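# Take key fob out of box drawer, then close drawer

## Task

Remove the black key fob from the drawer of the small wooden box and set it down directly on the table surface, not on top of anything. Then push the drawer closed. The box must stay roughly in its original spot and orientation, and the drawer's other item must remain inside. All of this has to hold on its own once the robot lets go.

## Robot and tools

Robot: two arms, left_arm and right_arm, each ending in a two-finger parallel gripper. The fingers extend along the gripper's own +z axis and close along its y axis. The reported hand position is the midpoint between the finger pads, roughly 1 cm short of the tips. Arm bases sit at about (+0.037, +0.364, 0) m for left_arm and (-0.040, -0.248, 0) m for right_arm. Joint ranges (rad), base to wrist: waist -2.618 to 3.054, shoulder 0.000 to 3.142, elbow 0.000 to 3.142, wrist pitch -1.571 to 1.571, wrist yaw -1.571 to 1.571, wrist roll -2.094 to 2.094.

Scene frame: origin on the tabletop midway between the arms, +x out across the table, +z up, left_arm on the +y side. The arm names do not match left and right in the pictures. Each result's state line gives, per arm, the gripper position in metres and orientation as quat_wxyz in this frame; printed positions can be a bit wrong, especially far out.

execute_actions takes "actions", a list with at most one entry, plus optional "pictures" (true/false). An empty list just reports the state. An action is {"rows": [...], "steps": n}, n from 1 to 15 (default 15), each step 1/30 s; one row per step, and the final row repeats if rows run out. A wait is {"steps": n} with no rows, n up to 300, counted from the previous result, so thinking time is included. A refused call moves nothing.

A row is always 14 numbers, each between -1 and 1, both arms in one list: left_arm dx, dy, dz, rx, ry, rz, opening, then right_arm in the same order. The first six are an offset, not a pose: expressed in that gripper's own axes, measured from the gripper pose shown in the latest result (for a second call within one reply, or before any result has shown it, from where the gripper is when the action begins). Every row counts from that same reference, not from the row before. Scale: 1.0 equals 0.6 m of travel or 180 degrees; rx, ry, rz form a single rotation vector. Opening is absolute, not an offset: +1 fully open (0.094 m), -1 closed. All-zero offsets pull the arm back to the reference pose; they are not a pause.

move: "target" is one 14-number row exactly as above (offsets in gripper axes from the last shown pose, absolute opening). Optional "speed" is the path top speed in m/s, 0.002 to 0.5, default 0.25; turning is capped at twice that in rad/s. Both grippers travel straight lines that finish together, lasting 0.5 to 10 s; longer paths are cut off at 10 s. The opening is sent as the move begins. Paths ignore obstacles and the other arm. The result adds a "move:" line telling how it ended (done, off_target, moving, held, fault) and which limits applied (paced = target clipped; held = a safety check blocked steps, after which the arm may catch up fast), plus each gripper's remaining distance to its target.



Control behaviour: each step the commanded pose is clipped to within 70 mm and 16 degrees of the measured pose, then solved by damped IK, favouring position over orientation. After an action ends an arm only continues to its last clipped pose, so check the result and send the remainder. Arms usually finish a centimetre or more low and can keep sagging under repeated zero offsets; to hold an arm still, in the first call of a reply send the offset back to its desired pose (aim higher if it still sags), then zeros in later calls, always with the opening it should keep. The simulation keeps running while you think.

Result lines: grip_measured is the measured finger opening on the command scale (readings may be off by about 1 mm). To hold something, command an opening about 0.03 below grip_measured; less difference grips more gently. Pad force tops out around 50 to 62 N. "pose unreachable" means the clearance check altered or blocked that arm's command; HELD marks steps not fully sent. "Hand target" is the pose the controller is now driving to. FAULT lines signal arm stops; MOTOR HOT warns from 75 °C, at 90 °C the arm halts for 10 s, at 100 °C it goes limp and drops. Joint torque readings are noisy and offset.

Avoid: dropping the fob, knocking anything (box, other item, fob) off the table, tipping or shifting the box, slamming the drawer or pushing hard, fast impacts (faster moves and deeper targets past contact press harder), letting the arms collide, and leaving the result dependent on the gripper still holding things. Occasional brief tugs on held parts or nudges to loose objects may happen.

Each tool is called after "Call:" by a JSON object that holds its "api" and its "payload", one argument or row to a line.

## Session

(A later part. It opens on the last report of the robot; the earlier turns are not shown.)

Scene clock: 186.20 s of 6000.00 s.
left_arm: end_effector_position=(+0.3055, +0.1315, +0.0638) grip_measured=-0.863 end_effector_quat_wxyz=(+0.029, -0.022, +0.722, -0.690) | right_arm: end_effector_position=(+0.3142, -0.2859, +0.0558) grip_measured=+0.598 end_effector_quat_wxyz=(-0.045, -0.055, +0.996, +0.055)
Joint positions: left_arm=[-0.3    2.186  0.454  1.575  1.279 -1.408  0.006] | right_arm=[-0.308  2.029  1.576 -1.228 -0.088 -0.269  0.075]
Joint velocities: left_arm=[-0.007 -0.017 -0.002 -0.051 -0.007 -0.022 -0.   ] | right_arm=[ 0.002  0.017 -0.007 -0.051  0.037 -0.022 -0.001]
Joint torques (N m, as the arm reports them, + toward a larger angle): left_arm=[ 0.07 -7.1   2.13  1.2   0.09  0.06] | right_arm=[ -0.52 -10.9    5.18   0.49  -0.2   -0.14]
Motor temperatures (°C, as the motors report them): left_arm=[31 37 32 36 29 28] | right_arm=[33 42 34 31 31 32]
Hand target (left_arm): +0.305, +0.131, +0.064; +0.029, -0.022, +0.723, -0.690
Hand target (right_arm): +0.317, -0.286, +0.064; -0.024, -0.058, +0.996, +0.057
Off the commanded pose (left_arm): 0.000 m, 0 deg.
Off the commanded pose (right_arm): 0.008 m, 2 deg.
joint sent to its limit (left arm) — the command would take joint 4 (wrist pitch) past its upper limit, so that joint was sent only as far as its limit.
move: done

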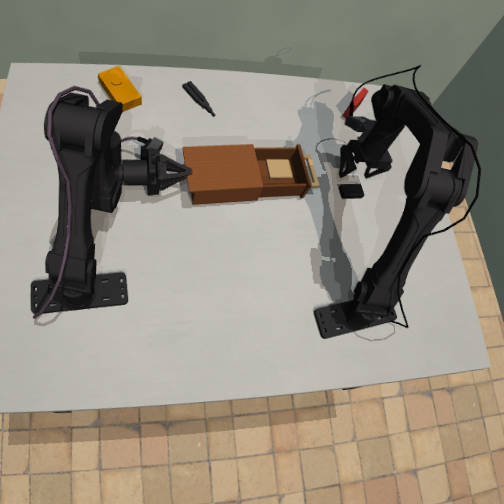

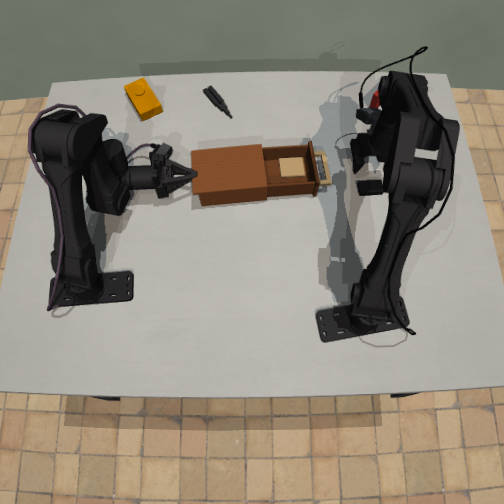

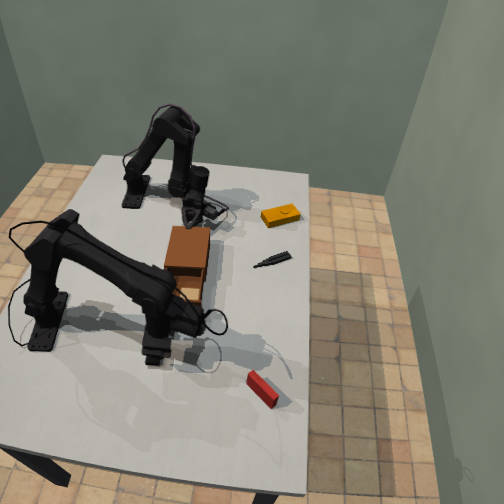

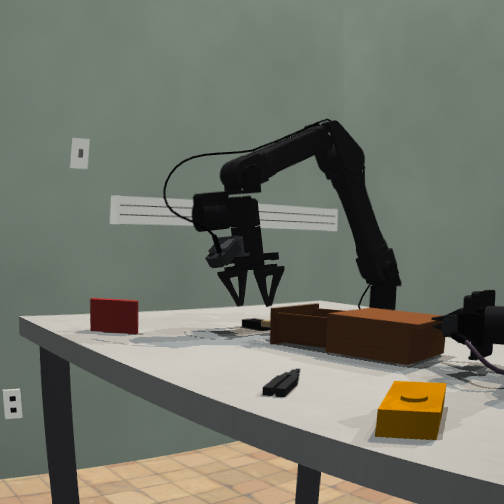

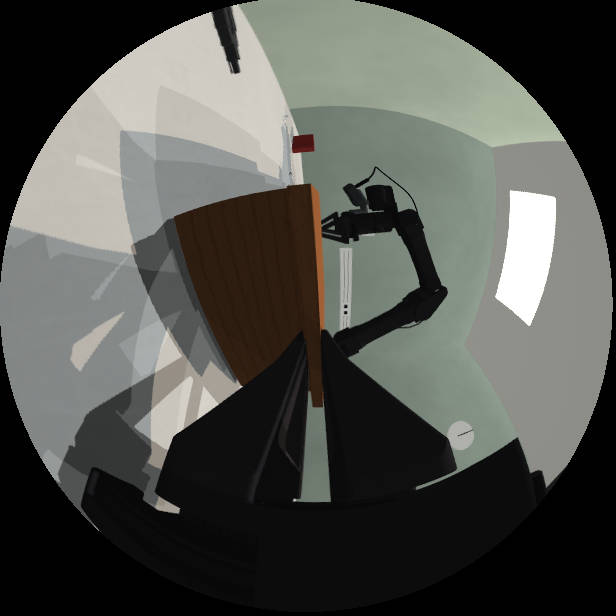

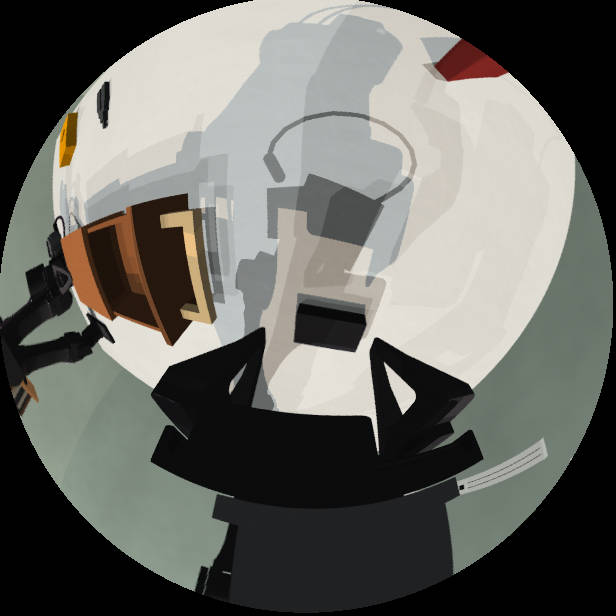

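Call:
{"api": "move", "payload": {
  "target": [0,0,0,0,0,0,-0.92,-0.06,0.108,0.055,0,0,0,-1],
  "speed": 0.15
}}

Call:
{"api": "move", "payload": {
  "target": [0,0,0,0,0,0,-0.92,0,0.255,0.026,0,0,0,-1],
  "speed": 0.05
}}

Scene clock: 191.97 s of 6000.00 s.
left_arm: end_effector_position=(+0.3055, +0.1315, +0.0638) grip_measured=-0.863 end_effector_quat_wxyz=(+0.029, -0.022, +0.722, -0.690) | right_arm: end_effector_position=(+0.3213, -0.2167, +0.0186) grip_measured=-0.995 end_effector_quat_wxyz=(-0.076, -0.060, +0.994, +0.053)
Joint positions: left_arm=[-0.3    2.186  0.454  1.575  1.279 -1.408  0.006] | right_arm=[-0.121  2.134  1.576 -1.168 -0.102 -0.095  0.   ]
Joint velocities: left_arm=[-0.012  0.007 -0.002  0.022 -0.051  0.007 -0.001] | right_arm=[ 0.002  0.002 -0.022 -0.051  0.022  0.007  0.   ]
Joint torques (N m, as the arm reports them, + toward a larger angle): left_arm=[ 0.01 -7.2   2.14  1.2   0.1   0.05] | right_arm=[-0.05 -9.24  9.78  0.37 -0.16  0.16]
Motor temperatures (°C, as the motors report them): left_arm=[31 37 32 36 29 28] | right_arm=[33 42 33 31 31 32]
Hand target (left_arm): +0.305, +0.131, +0.064; +0.029, -0.022, +0.723, -0.690
Hand target (right_arm): +0.339, -0.215, +0.027; -0.046, -0.055, +0.996, +0.055
Off the commanded pose (left_arm): 0.000 m, 0 deg.
Off the commanded pose (right_arm): 0.021 m, 4 deg.
joint sent to its limit (left arm) — the command would take joint 4 (wrist pitch) past its upper limit, so that joint was sent only as far as its limit.
After step 90, 1.77 s passed at rest.
move: off_target (right_arm)

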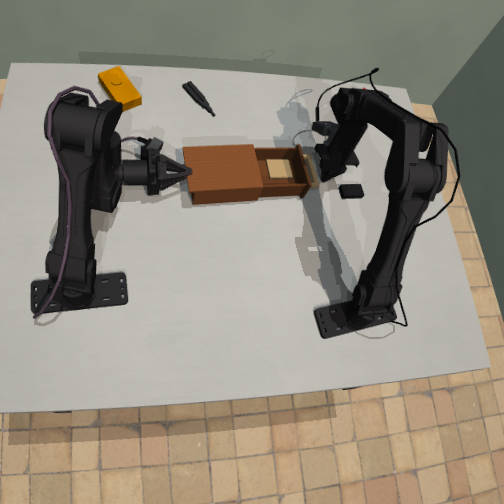

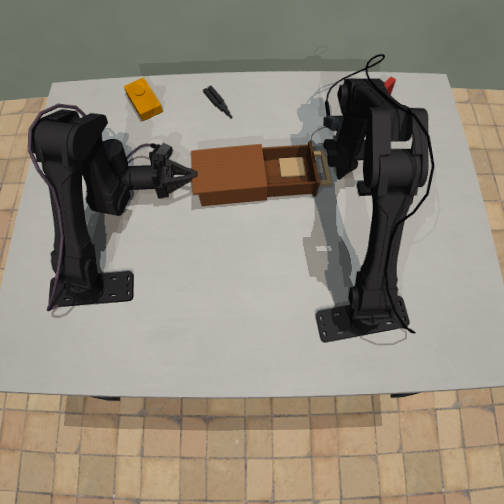

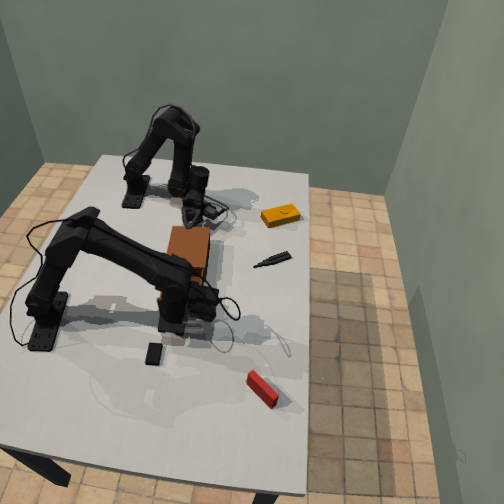

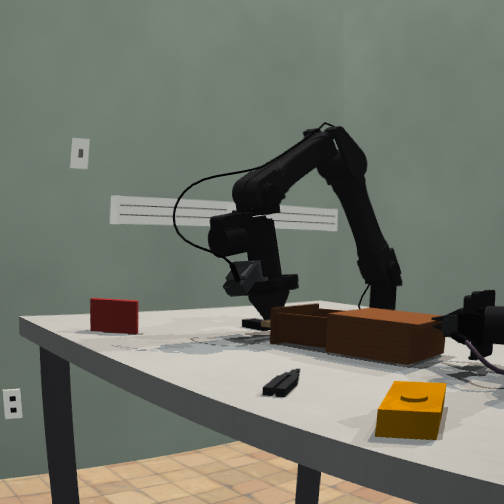

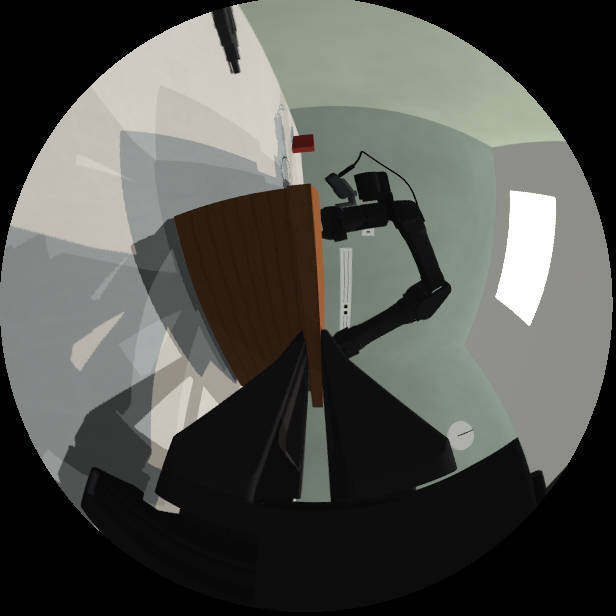

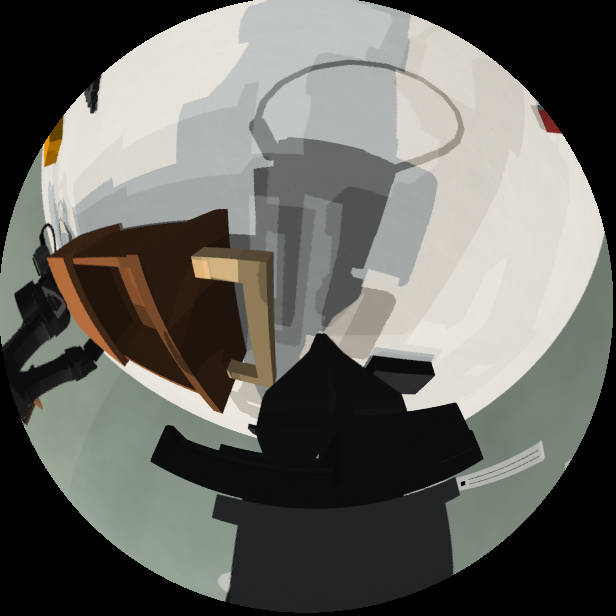

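Scene clock: 195.37 s of 6000.00 s.
left_arm: end_effector_position=(+0.3032, +0.1376, +0.0651) grip_measured=-0.863 end_effector_quat_wxyz=(+0.022, -0.015, +0.720, -0.693) | right_arm: end_effector_position=(+0.2995, -0.1059, +0.0224) grip_measured=-0.996 end_effector_quat_wxyz=(-0.080, -0.045, +0.996, -0.009)
Joint positions: left_arm=[-0.275  2.186  0.454  1.575  1.325 -1.408  0.006] | right_arm=[ 0.223  2.151  1.623 -1.199 -0.035  0.283  0.   ]
Joint velocities: left_arm=[ 0.012 -0.002 -0.007  0.007 -0.037  0.022 -0.   ] | right_arm=[-0.017  0.017 -0.012  0.066 -0.022 -0.007  0.   ]
Joint torques (N m, as the arm reports them, + toward a larger angle): left_arm=[-1.62 -7.17  2.12  1.15 -0.41  0.04] | right_arm=[ 3.3  -7.69  8.9   0.56 -1.18  0.02]
Motor temperatures (°C, as the motors report them): left_arm=[31 37 32 36 29 28] | right_arm=[33 42 33 31 31 32]
Hand target (left_arm): +0.305, +0.132, +0.064; +0.029, -0.021, +0.723, -0.690
Hand target (right_arm): +0.300, -0.067, +0.021; -0.079, -0.061, +0.994, +0.052
Off the commanded pose (left_arm): 0.007 m, 1 deg.
Off the commanded pose (right_arm): 0.042 m, 7 deg.
joint sent to its limit (left arm) — the command would take joint 4 (wrist pitch) past its upper limit, so that joint was sent only as far as its limit.
move: off_target (right_arm)

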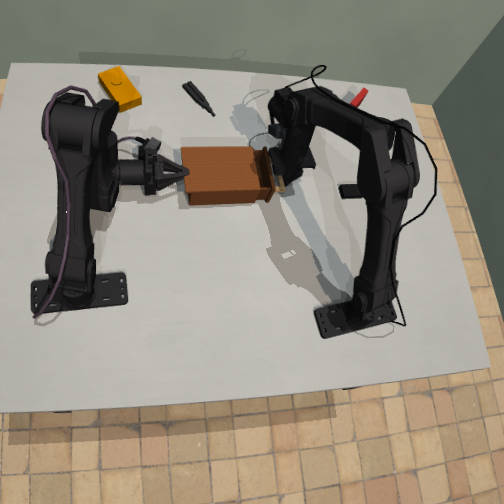

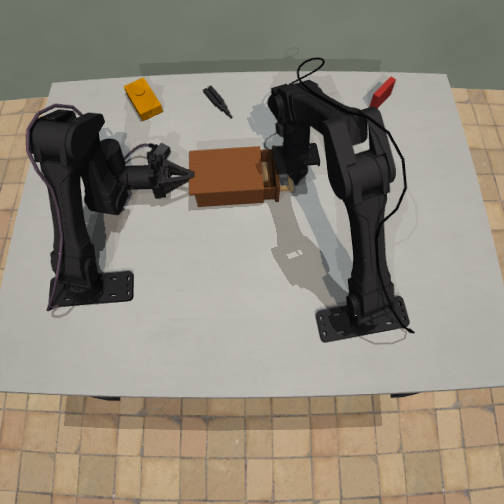

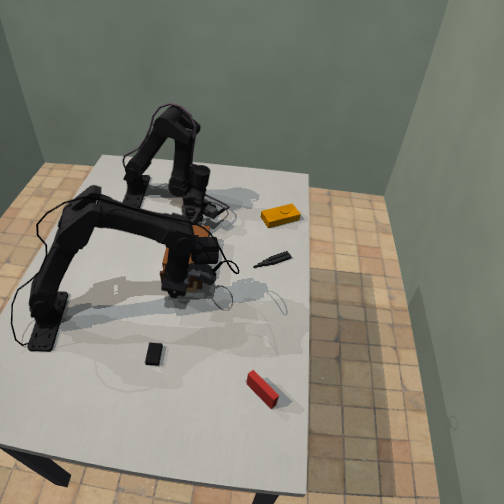

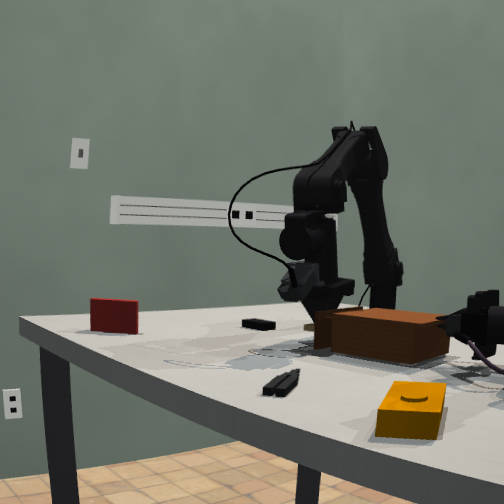

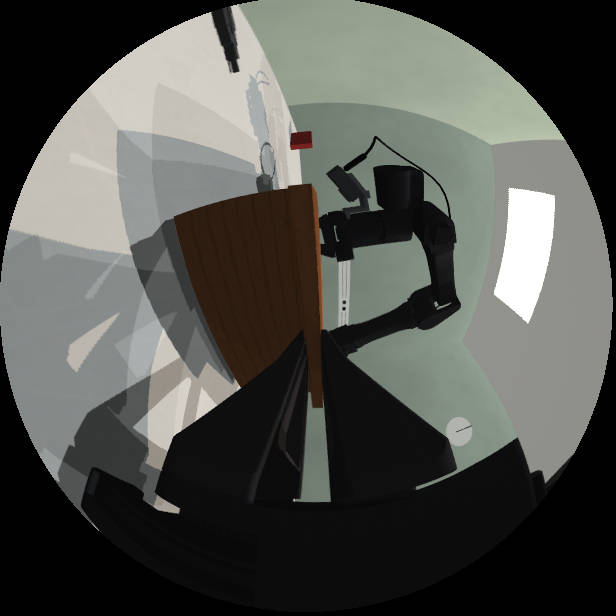

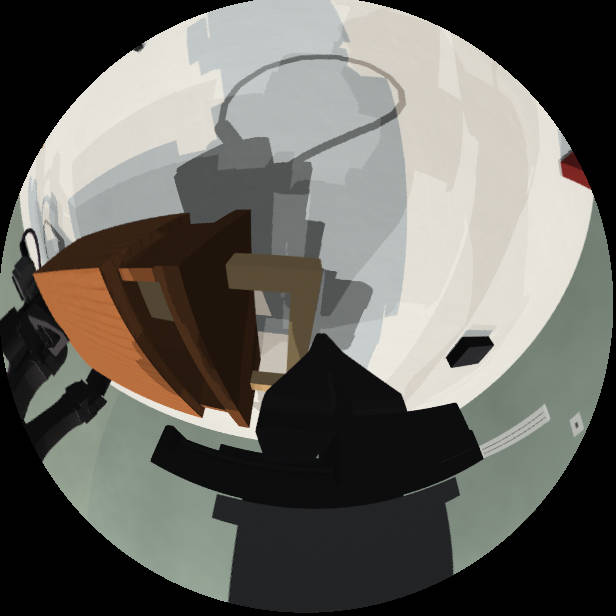

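Stiff section; recentre and push more.

Call:
{"api": "move", "payload": {
  "target": [0,0,0.03,0,-0.02,0,-0.92,-0.035,0.1,-0.01,-0.04,0,0,-1],
  "speed": 0.04
}}

Scene clock: 209.83 s of 6000.00 s.
left_arm: end_effector_position=(+0.3098, +0.1265, +0.0638) grip_measured=-0.863 end_effector_quat_wxyz=(+0.041, -0.031, +0.724, -0.688) | right_arm: end_effector_position=(+0.3128, -0.0875, +0.0234) grip_measured=-0.996 end_effector_quat_wxyz=(-0.088, -0.032, +0.996, -0.012)
Joint positions: left_arm=[-0.321  2.181  0.454  1.575  1.227 -1.412  0.006] | right_arm=[ 0.25   2.244  1.775 -1.275 -0.042  0.336  0.   ]
Joint velocities: left_arm=[-0.012  0.002 -0.007  0.007  0.007 -0.051 -0.001] | right_arm=[ 0.002 -0.002  0.007  0.007 -0.022 -0.037  0.001]
Joint torques (N m, as the arm reports them, + toward a larger angle): left_arm=[-2.22 -8.43  0.31  1.22 -0.35  0.05] | right_arm=[ 3.36 -8.98  9.37  0.55 -1.2   0.18]
Motor temperatures (°C, as the motors report them): left_arm=[31 37 32 36 29 28] | right_arm=[33 40 35 31 32 32]
Hand target (left_arm): +0.304, +0.120, +0.064; +0.041, -0.034, +0.727, -0.685
Hand target (right_arm): +0.314, -0.046, +0.026; -0.083, -0.043, +0.994, +0.052
Off the commanded pose (left_arm): 0.009 m, 1 deg.
Off the commanded pose (right_arm): 0.044 m, 8 deg.
joint sent to its limit (left arm) — the command would take joint 4 (wrist pitch) past its upper limit, so that joint was sent only as far as its limit.
After step 90, 9.60 s passed at rest.
move: off_target (right_arm)

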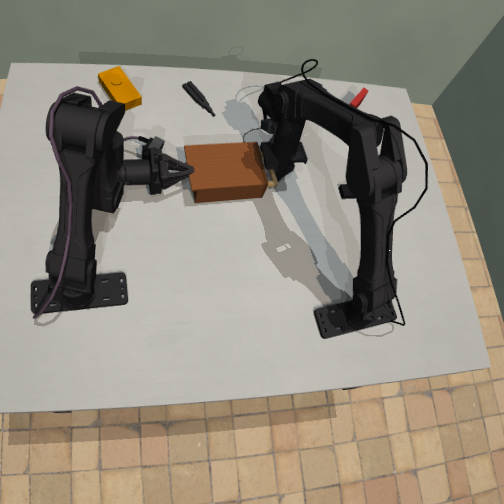

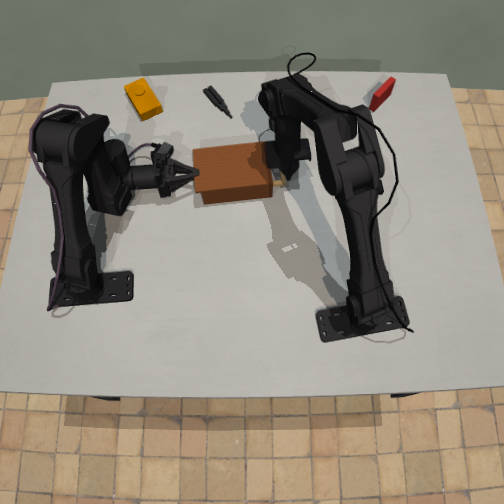

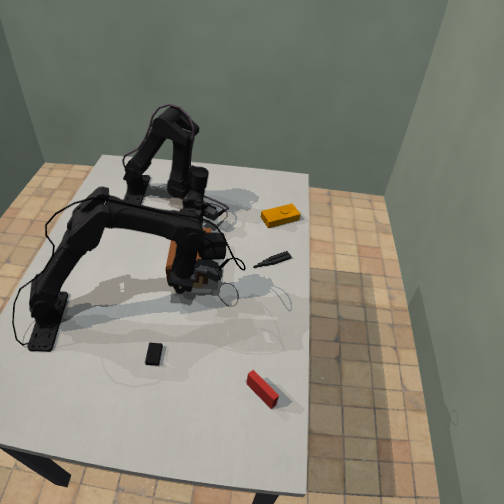

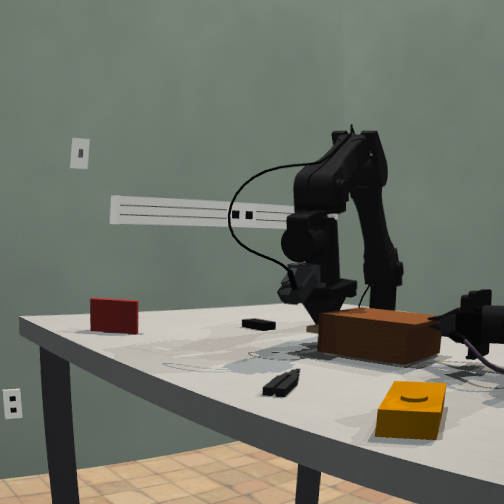

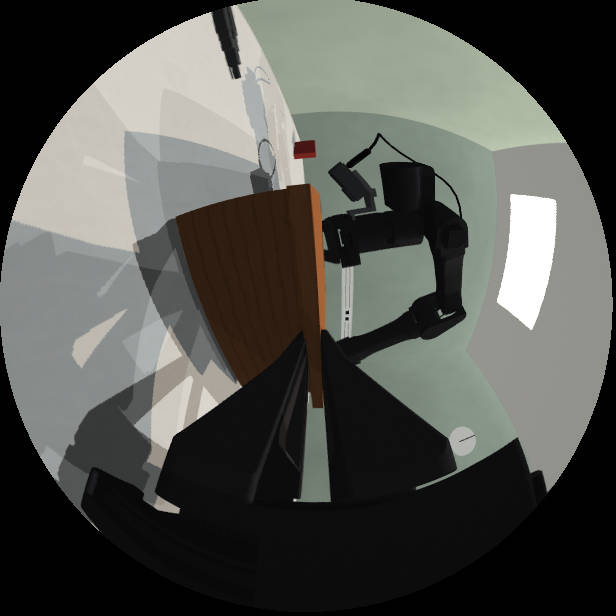

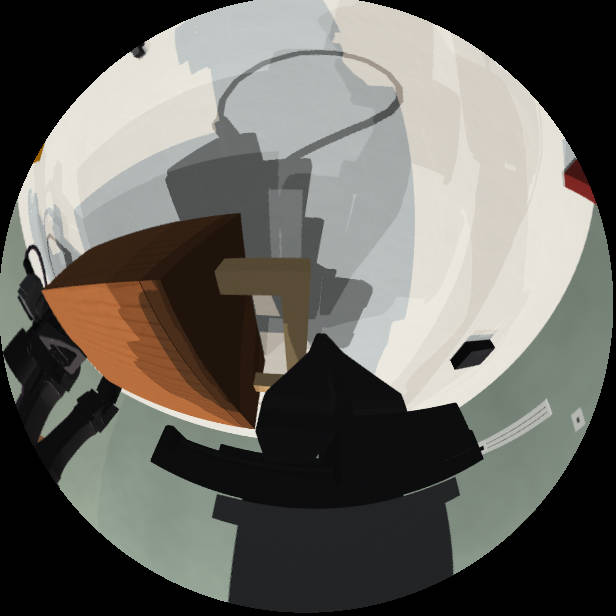

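Call:
{"api": "move", "payload": {
  "target": [0.022,0,-0.01,0,0,0,-0.92,0,-0.07,-0.03,0,0,0,-1],
  "speed": 0.06
}}

Call:
{"api": "move", "payload": {
  "target": [0,0,0,0,0,0,-0.4,0,0,0,0,0,0,-1]
}}

Call:
{"api": "move", "payload": {
  "target": [0,0,-0.06,0,0,0,-0.4,0,0,-0.02,0,0,0,-1],
  "speed": 0.1
}}

Call:
{"api": "finished_scene", "payload": {
  "scene": 1
}}

Scene clock: 216.73 s of 6000.00 s.
left_arm: end_effector_position=(+0.3026, +0.1281, +0.0637) grip_measured=-0.863 end_effector_quat_wxyz=(+0.038, -0.031, +0.726, -0.686) | right_arm: end_effector_position=(+0.3218, -0.1244, +0.0303) grip_measured=-0.996 end_effector_quat_wxyz=(-0.093, -0.028, +0.995, -0.010)
Joint positions: left_arm=[-0.321  2.169  0.427  1.575  1.232 -1.401  0.006] | right_arm=[ 0.157  2.228  1.776 -1.303 -0.032  0.252  0.   ]
Joint velocities: left_arm=[ 0.002  0.002  0.007  0.022 -0.051 -0.051 -0.   ] | right_arm=[ 0.002 -0.017  0.002 -0.037  0.095 -0.022 -0.001]
Joint torques (N m, as the arm reports them, + toward a larger angle): left_arm=[ 0.36 -8.3  -0.38  1.21  0.13  0.2 ] | right_arm=[ -0.39 -12.24   5.34   0.04   0.06  -0.09]
Motor temperatures (°C, as the motors report them): left_arm=[31 37 32 36 29 28] | right_arm=[33 41 35 31 32 32]
Hand target (left_arm): +0.296, +0.131, +0.064; +0.040, -0.030, +0.727, -0.684
Hand target (right_arm): +0.319, -0.128, +0.042; -0.088, -0.032, +0.996, -0.011
Off the commanded pose (left_arm): 0.007 m, 0 deg.
Off the commanded pose (right_arm): 0.013 m, 1 deg.
joint sent to its limit (left arm) — the command would take joint 4 (wrist pitch) past its upper limit, so that joint was sent only as far as its limit.
After step 90, 2.73 s passed at rest.
move: off_target (right_arm)

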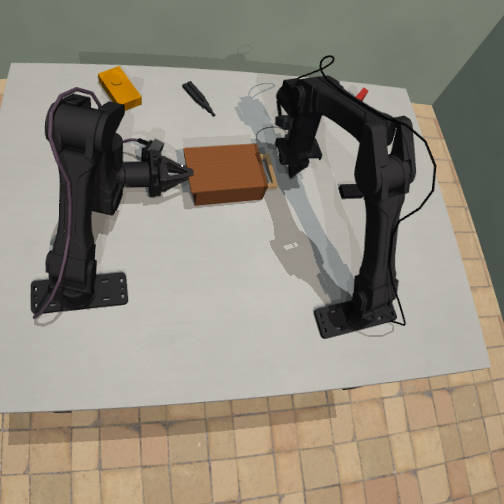

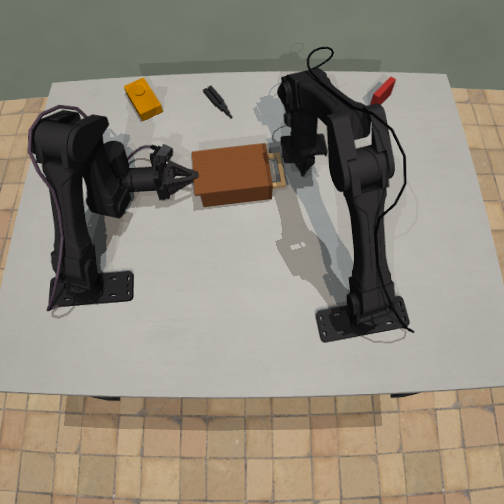

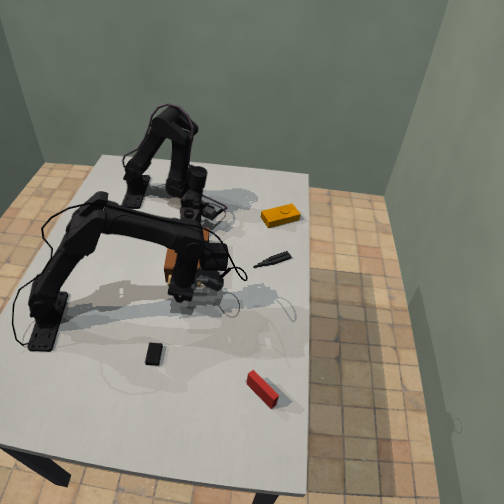

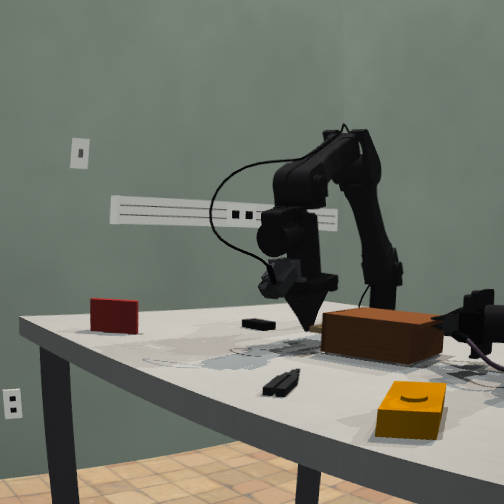

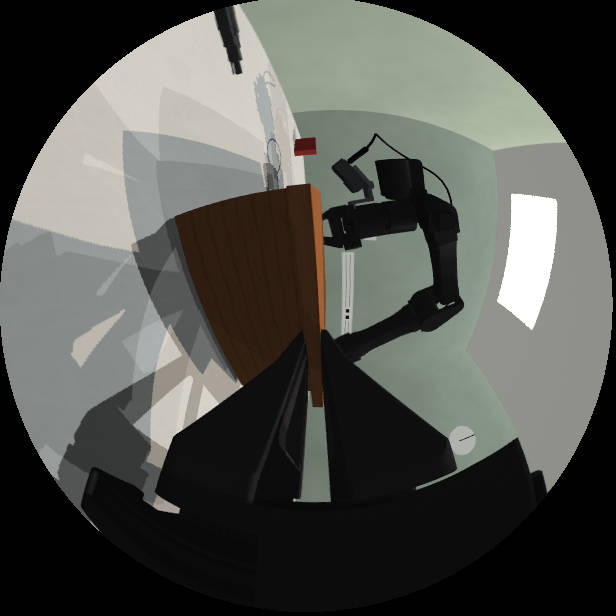

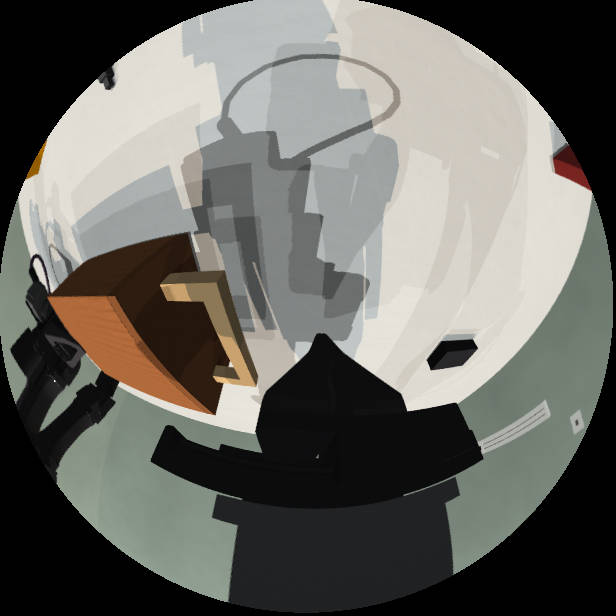

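Scene clock: 217.23 s of 6000.00 s.
left_arm: end_effector_position=(+0.3026, +0.1282, +0.0637) grip_measured=-0.402 end_effector_quat_wxyz=(+0.038, -0.031, +0.726, -0.686) | right_arm: end_effector_position=(+0.3218, -0.1244, +0.0303) grip_measured=-0.996 end_effector_quat_wxyz=(-0.093, -0.028, +0.995, -0.010)
Joint positions: left_arm=[-0.321  2.169  0.427  1.574  1.232 -1.401  0.028] | right_arm=[ 0.157  2.228  1.776 -1.303 -0.032  0.252  0.   ]
Joint velocities: left_arm=[-0.002  0.002 -0.012  0.037 -0.095  0.066  0.   ] | right_arm=[ 0.017 -0.007  0.017  0.007 -0.081  0.081 -0.   ]
Joint torques (N m, as the arm reports them, + toward a larger angle): left_arm=[-0.03 -6.96  2.12  1.21  0.09  0.04] | right_arm=[-0.08 -9.83  6.24  0.15 -0.03  0.04]
Motor temperatures (°C, as the motors report them): left_arm=[31 37 32 36 29 28] | right_arm=[33 41 35 31 32 32]
Hand target (left_arm): +0.303, +0.128, +0.064; +0.038, -0.031, +0.726, -0.686
Hand target (right_arm): +0.322, -0.124, +0.030; -0.093, -0.028, +0.995, -0.010
Off the commanded pose (left_arm): 0.000 m, 0 deg.
Off the commanded pose (right_arm): 0.000 m, 0 deg.
joint sent to its limit (left arm) — the command would take joint 4 (wrist pitch) past its upper limit, so that joint was sent only as far as its limit.
move: done

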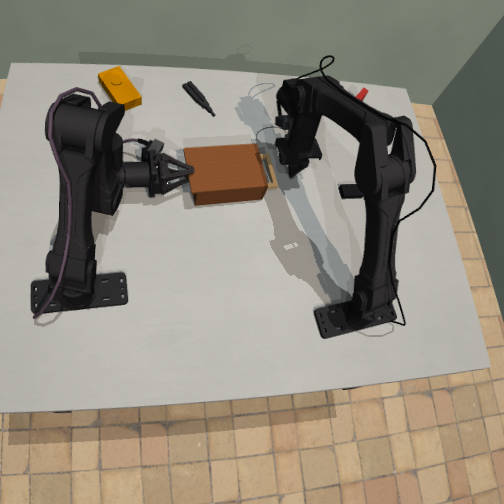

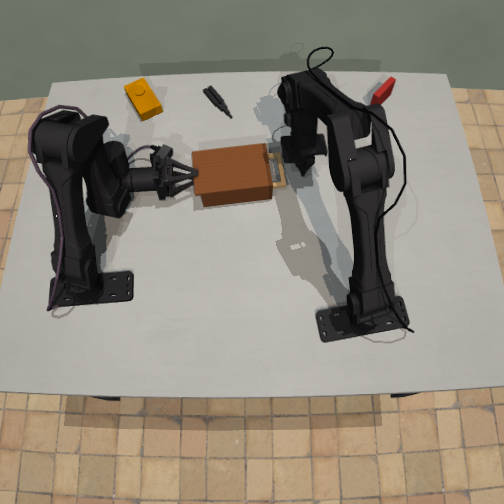

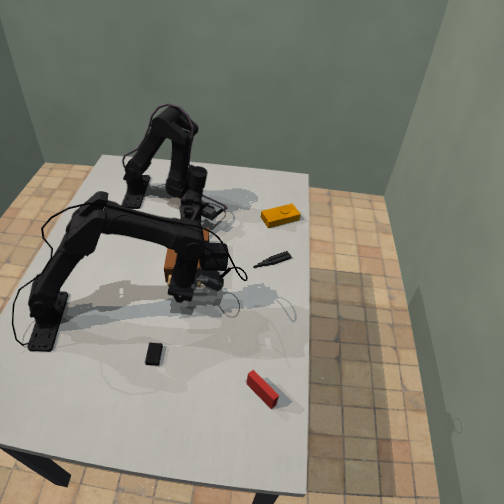

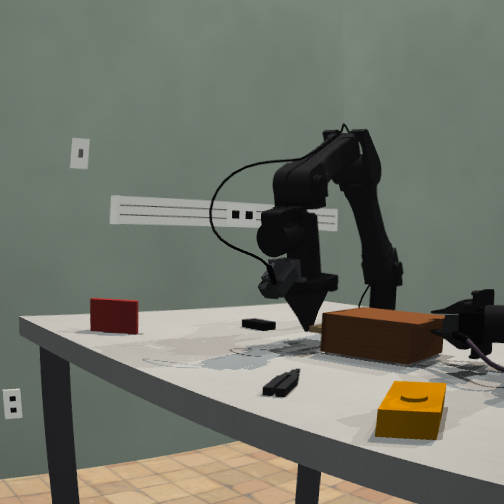

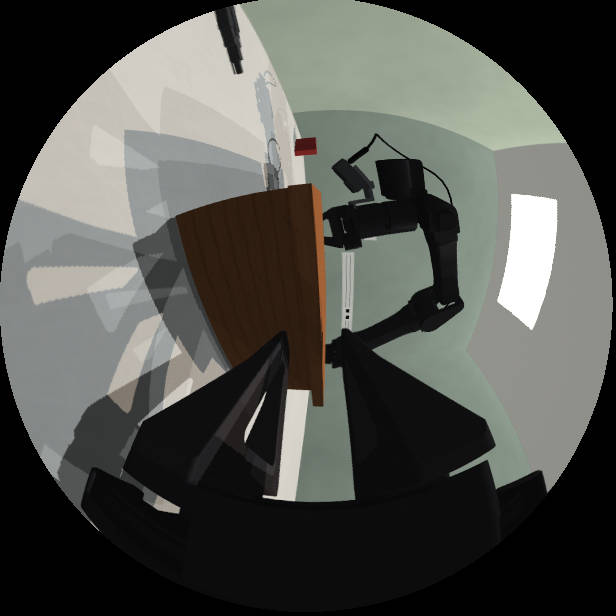

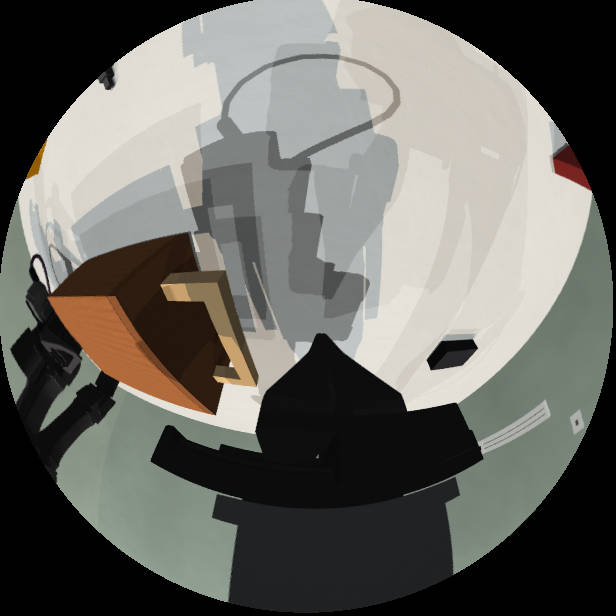

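Scene clock: 218.17 s of 6000.00 s.
left_arm: end_effector_position=(+0.3062, +0.1614, +0.0635) grip_measured=-0.402 end_effector_quat_wxyz=(+0.041, -0.032, +0.725, -0.687) | right_arm: end_effector_position=(+0.3185, -0.1255, +0.0344) grip_measured=-0.996 end_effector_quat_wxyz=(-0.101, -0.028, +0.994, -0.013)
Joint positions: left_arm=[-0.19   2.14   0.416  1.479  1.355 -1.317  0.028] | right_arm=[ 0.157  2.228  1.789 -1.333 -0.032  0.252  0.   ]
Joint velocities: left_arm=[-0.002 -0.037 -0.007 -0.081 -0.007  0.139  0.001] | right_arm=[-0.007 -0.002  0.007 -0.037  0.037  0.022 -0.001]
Joint torques (N m, as the arm reports them, + toward a larger angle): left_arm=[ 0.49 -8.73  0.01  1.09  0.23  0.17] | right_arm=[ -0.02 -10.03   9.25  -0.07  -0.03   0.01]
Motor temperatures (°C, as the motors report them): left_arm=[31 37 32 36 29 28] | right_arm=[33 41 35 31 32 32]
Hand target (left_arm): +0.300, +0.164, +0.065; +0.038, -0.031, +0.725, -0.687
Hand target (right_arm): +0.324, -0.124, +0.042; -0.093, -0.028, +0.995, -0.010
Off the commanded pose (left_arm): 0.008 m, 0 deg.
Off the commanded pose (right_arm): 0.010 m, 1 deg.
move: done

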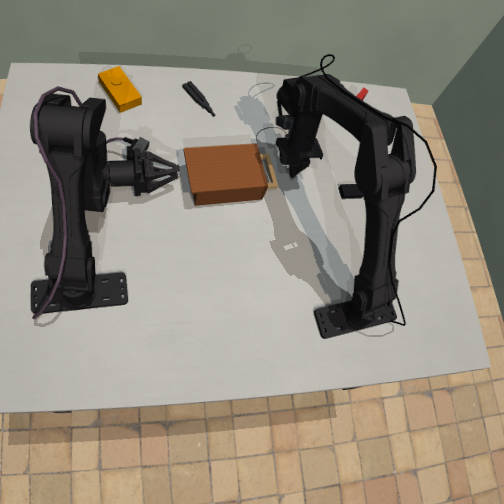

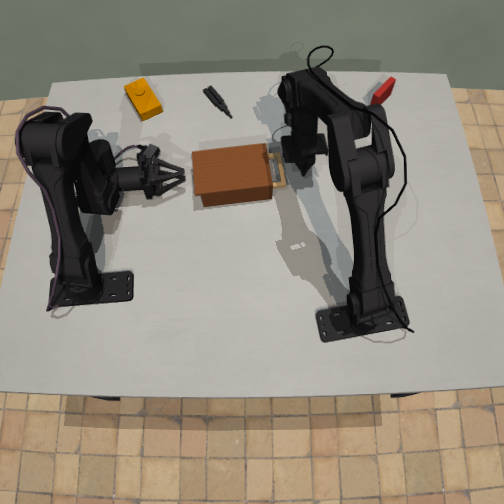

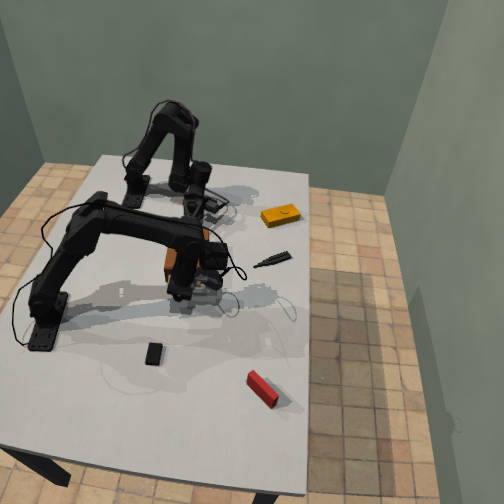

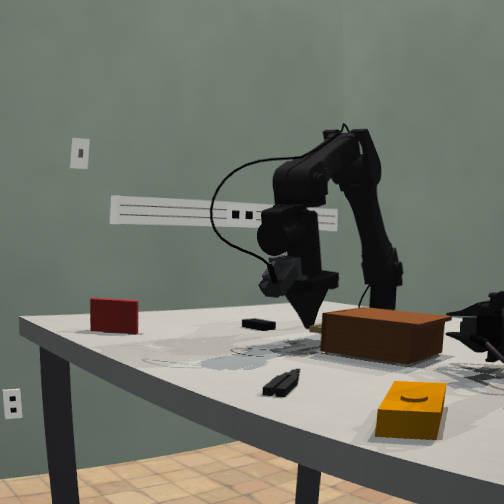

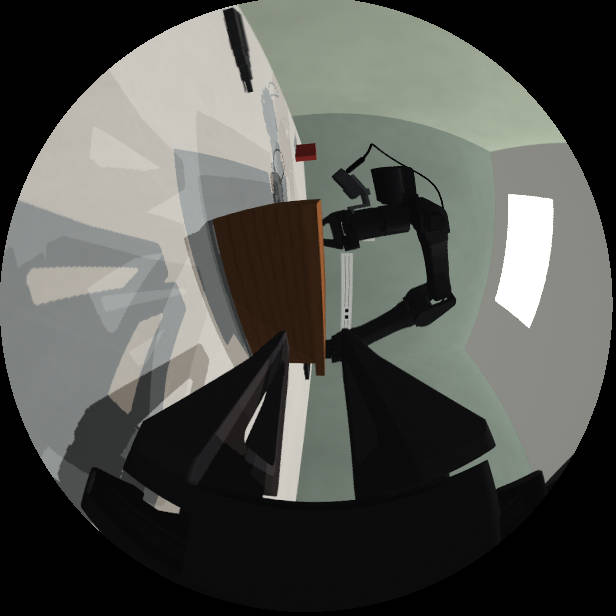

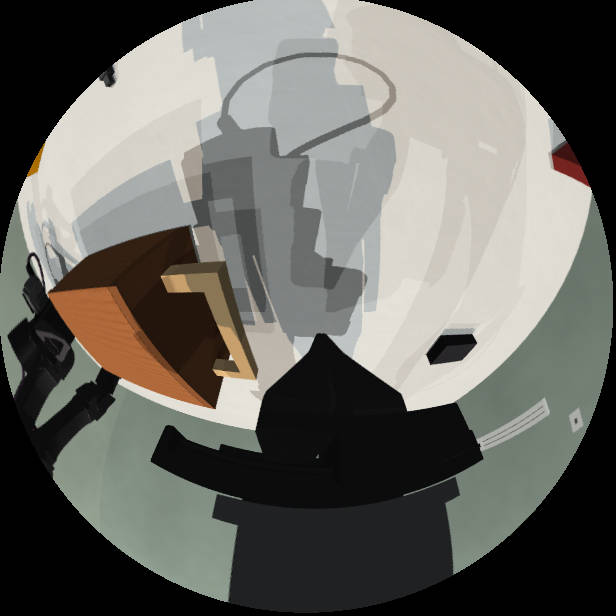

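The scene is finished: the task was done.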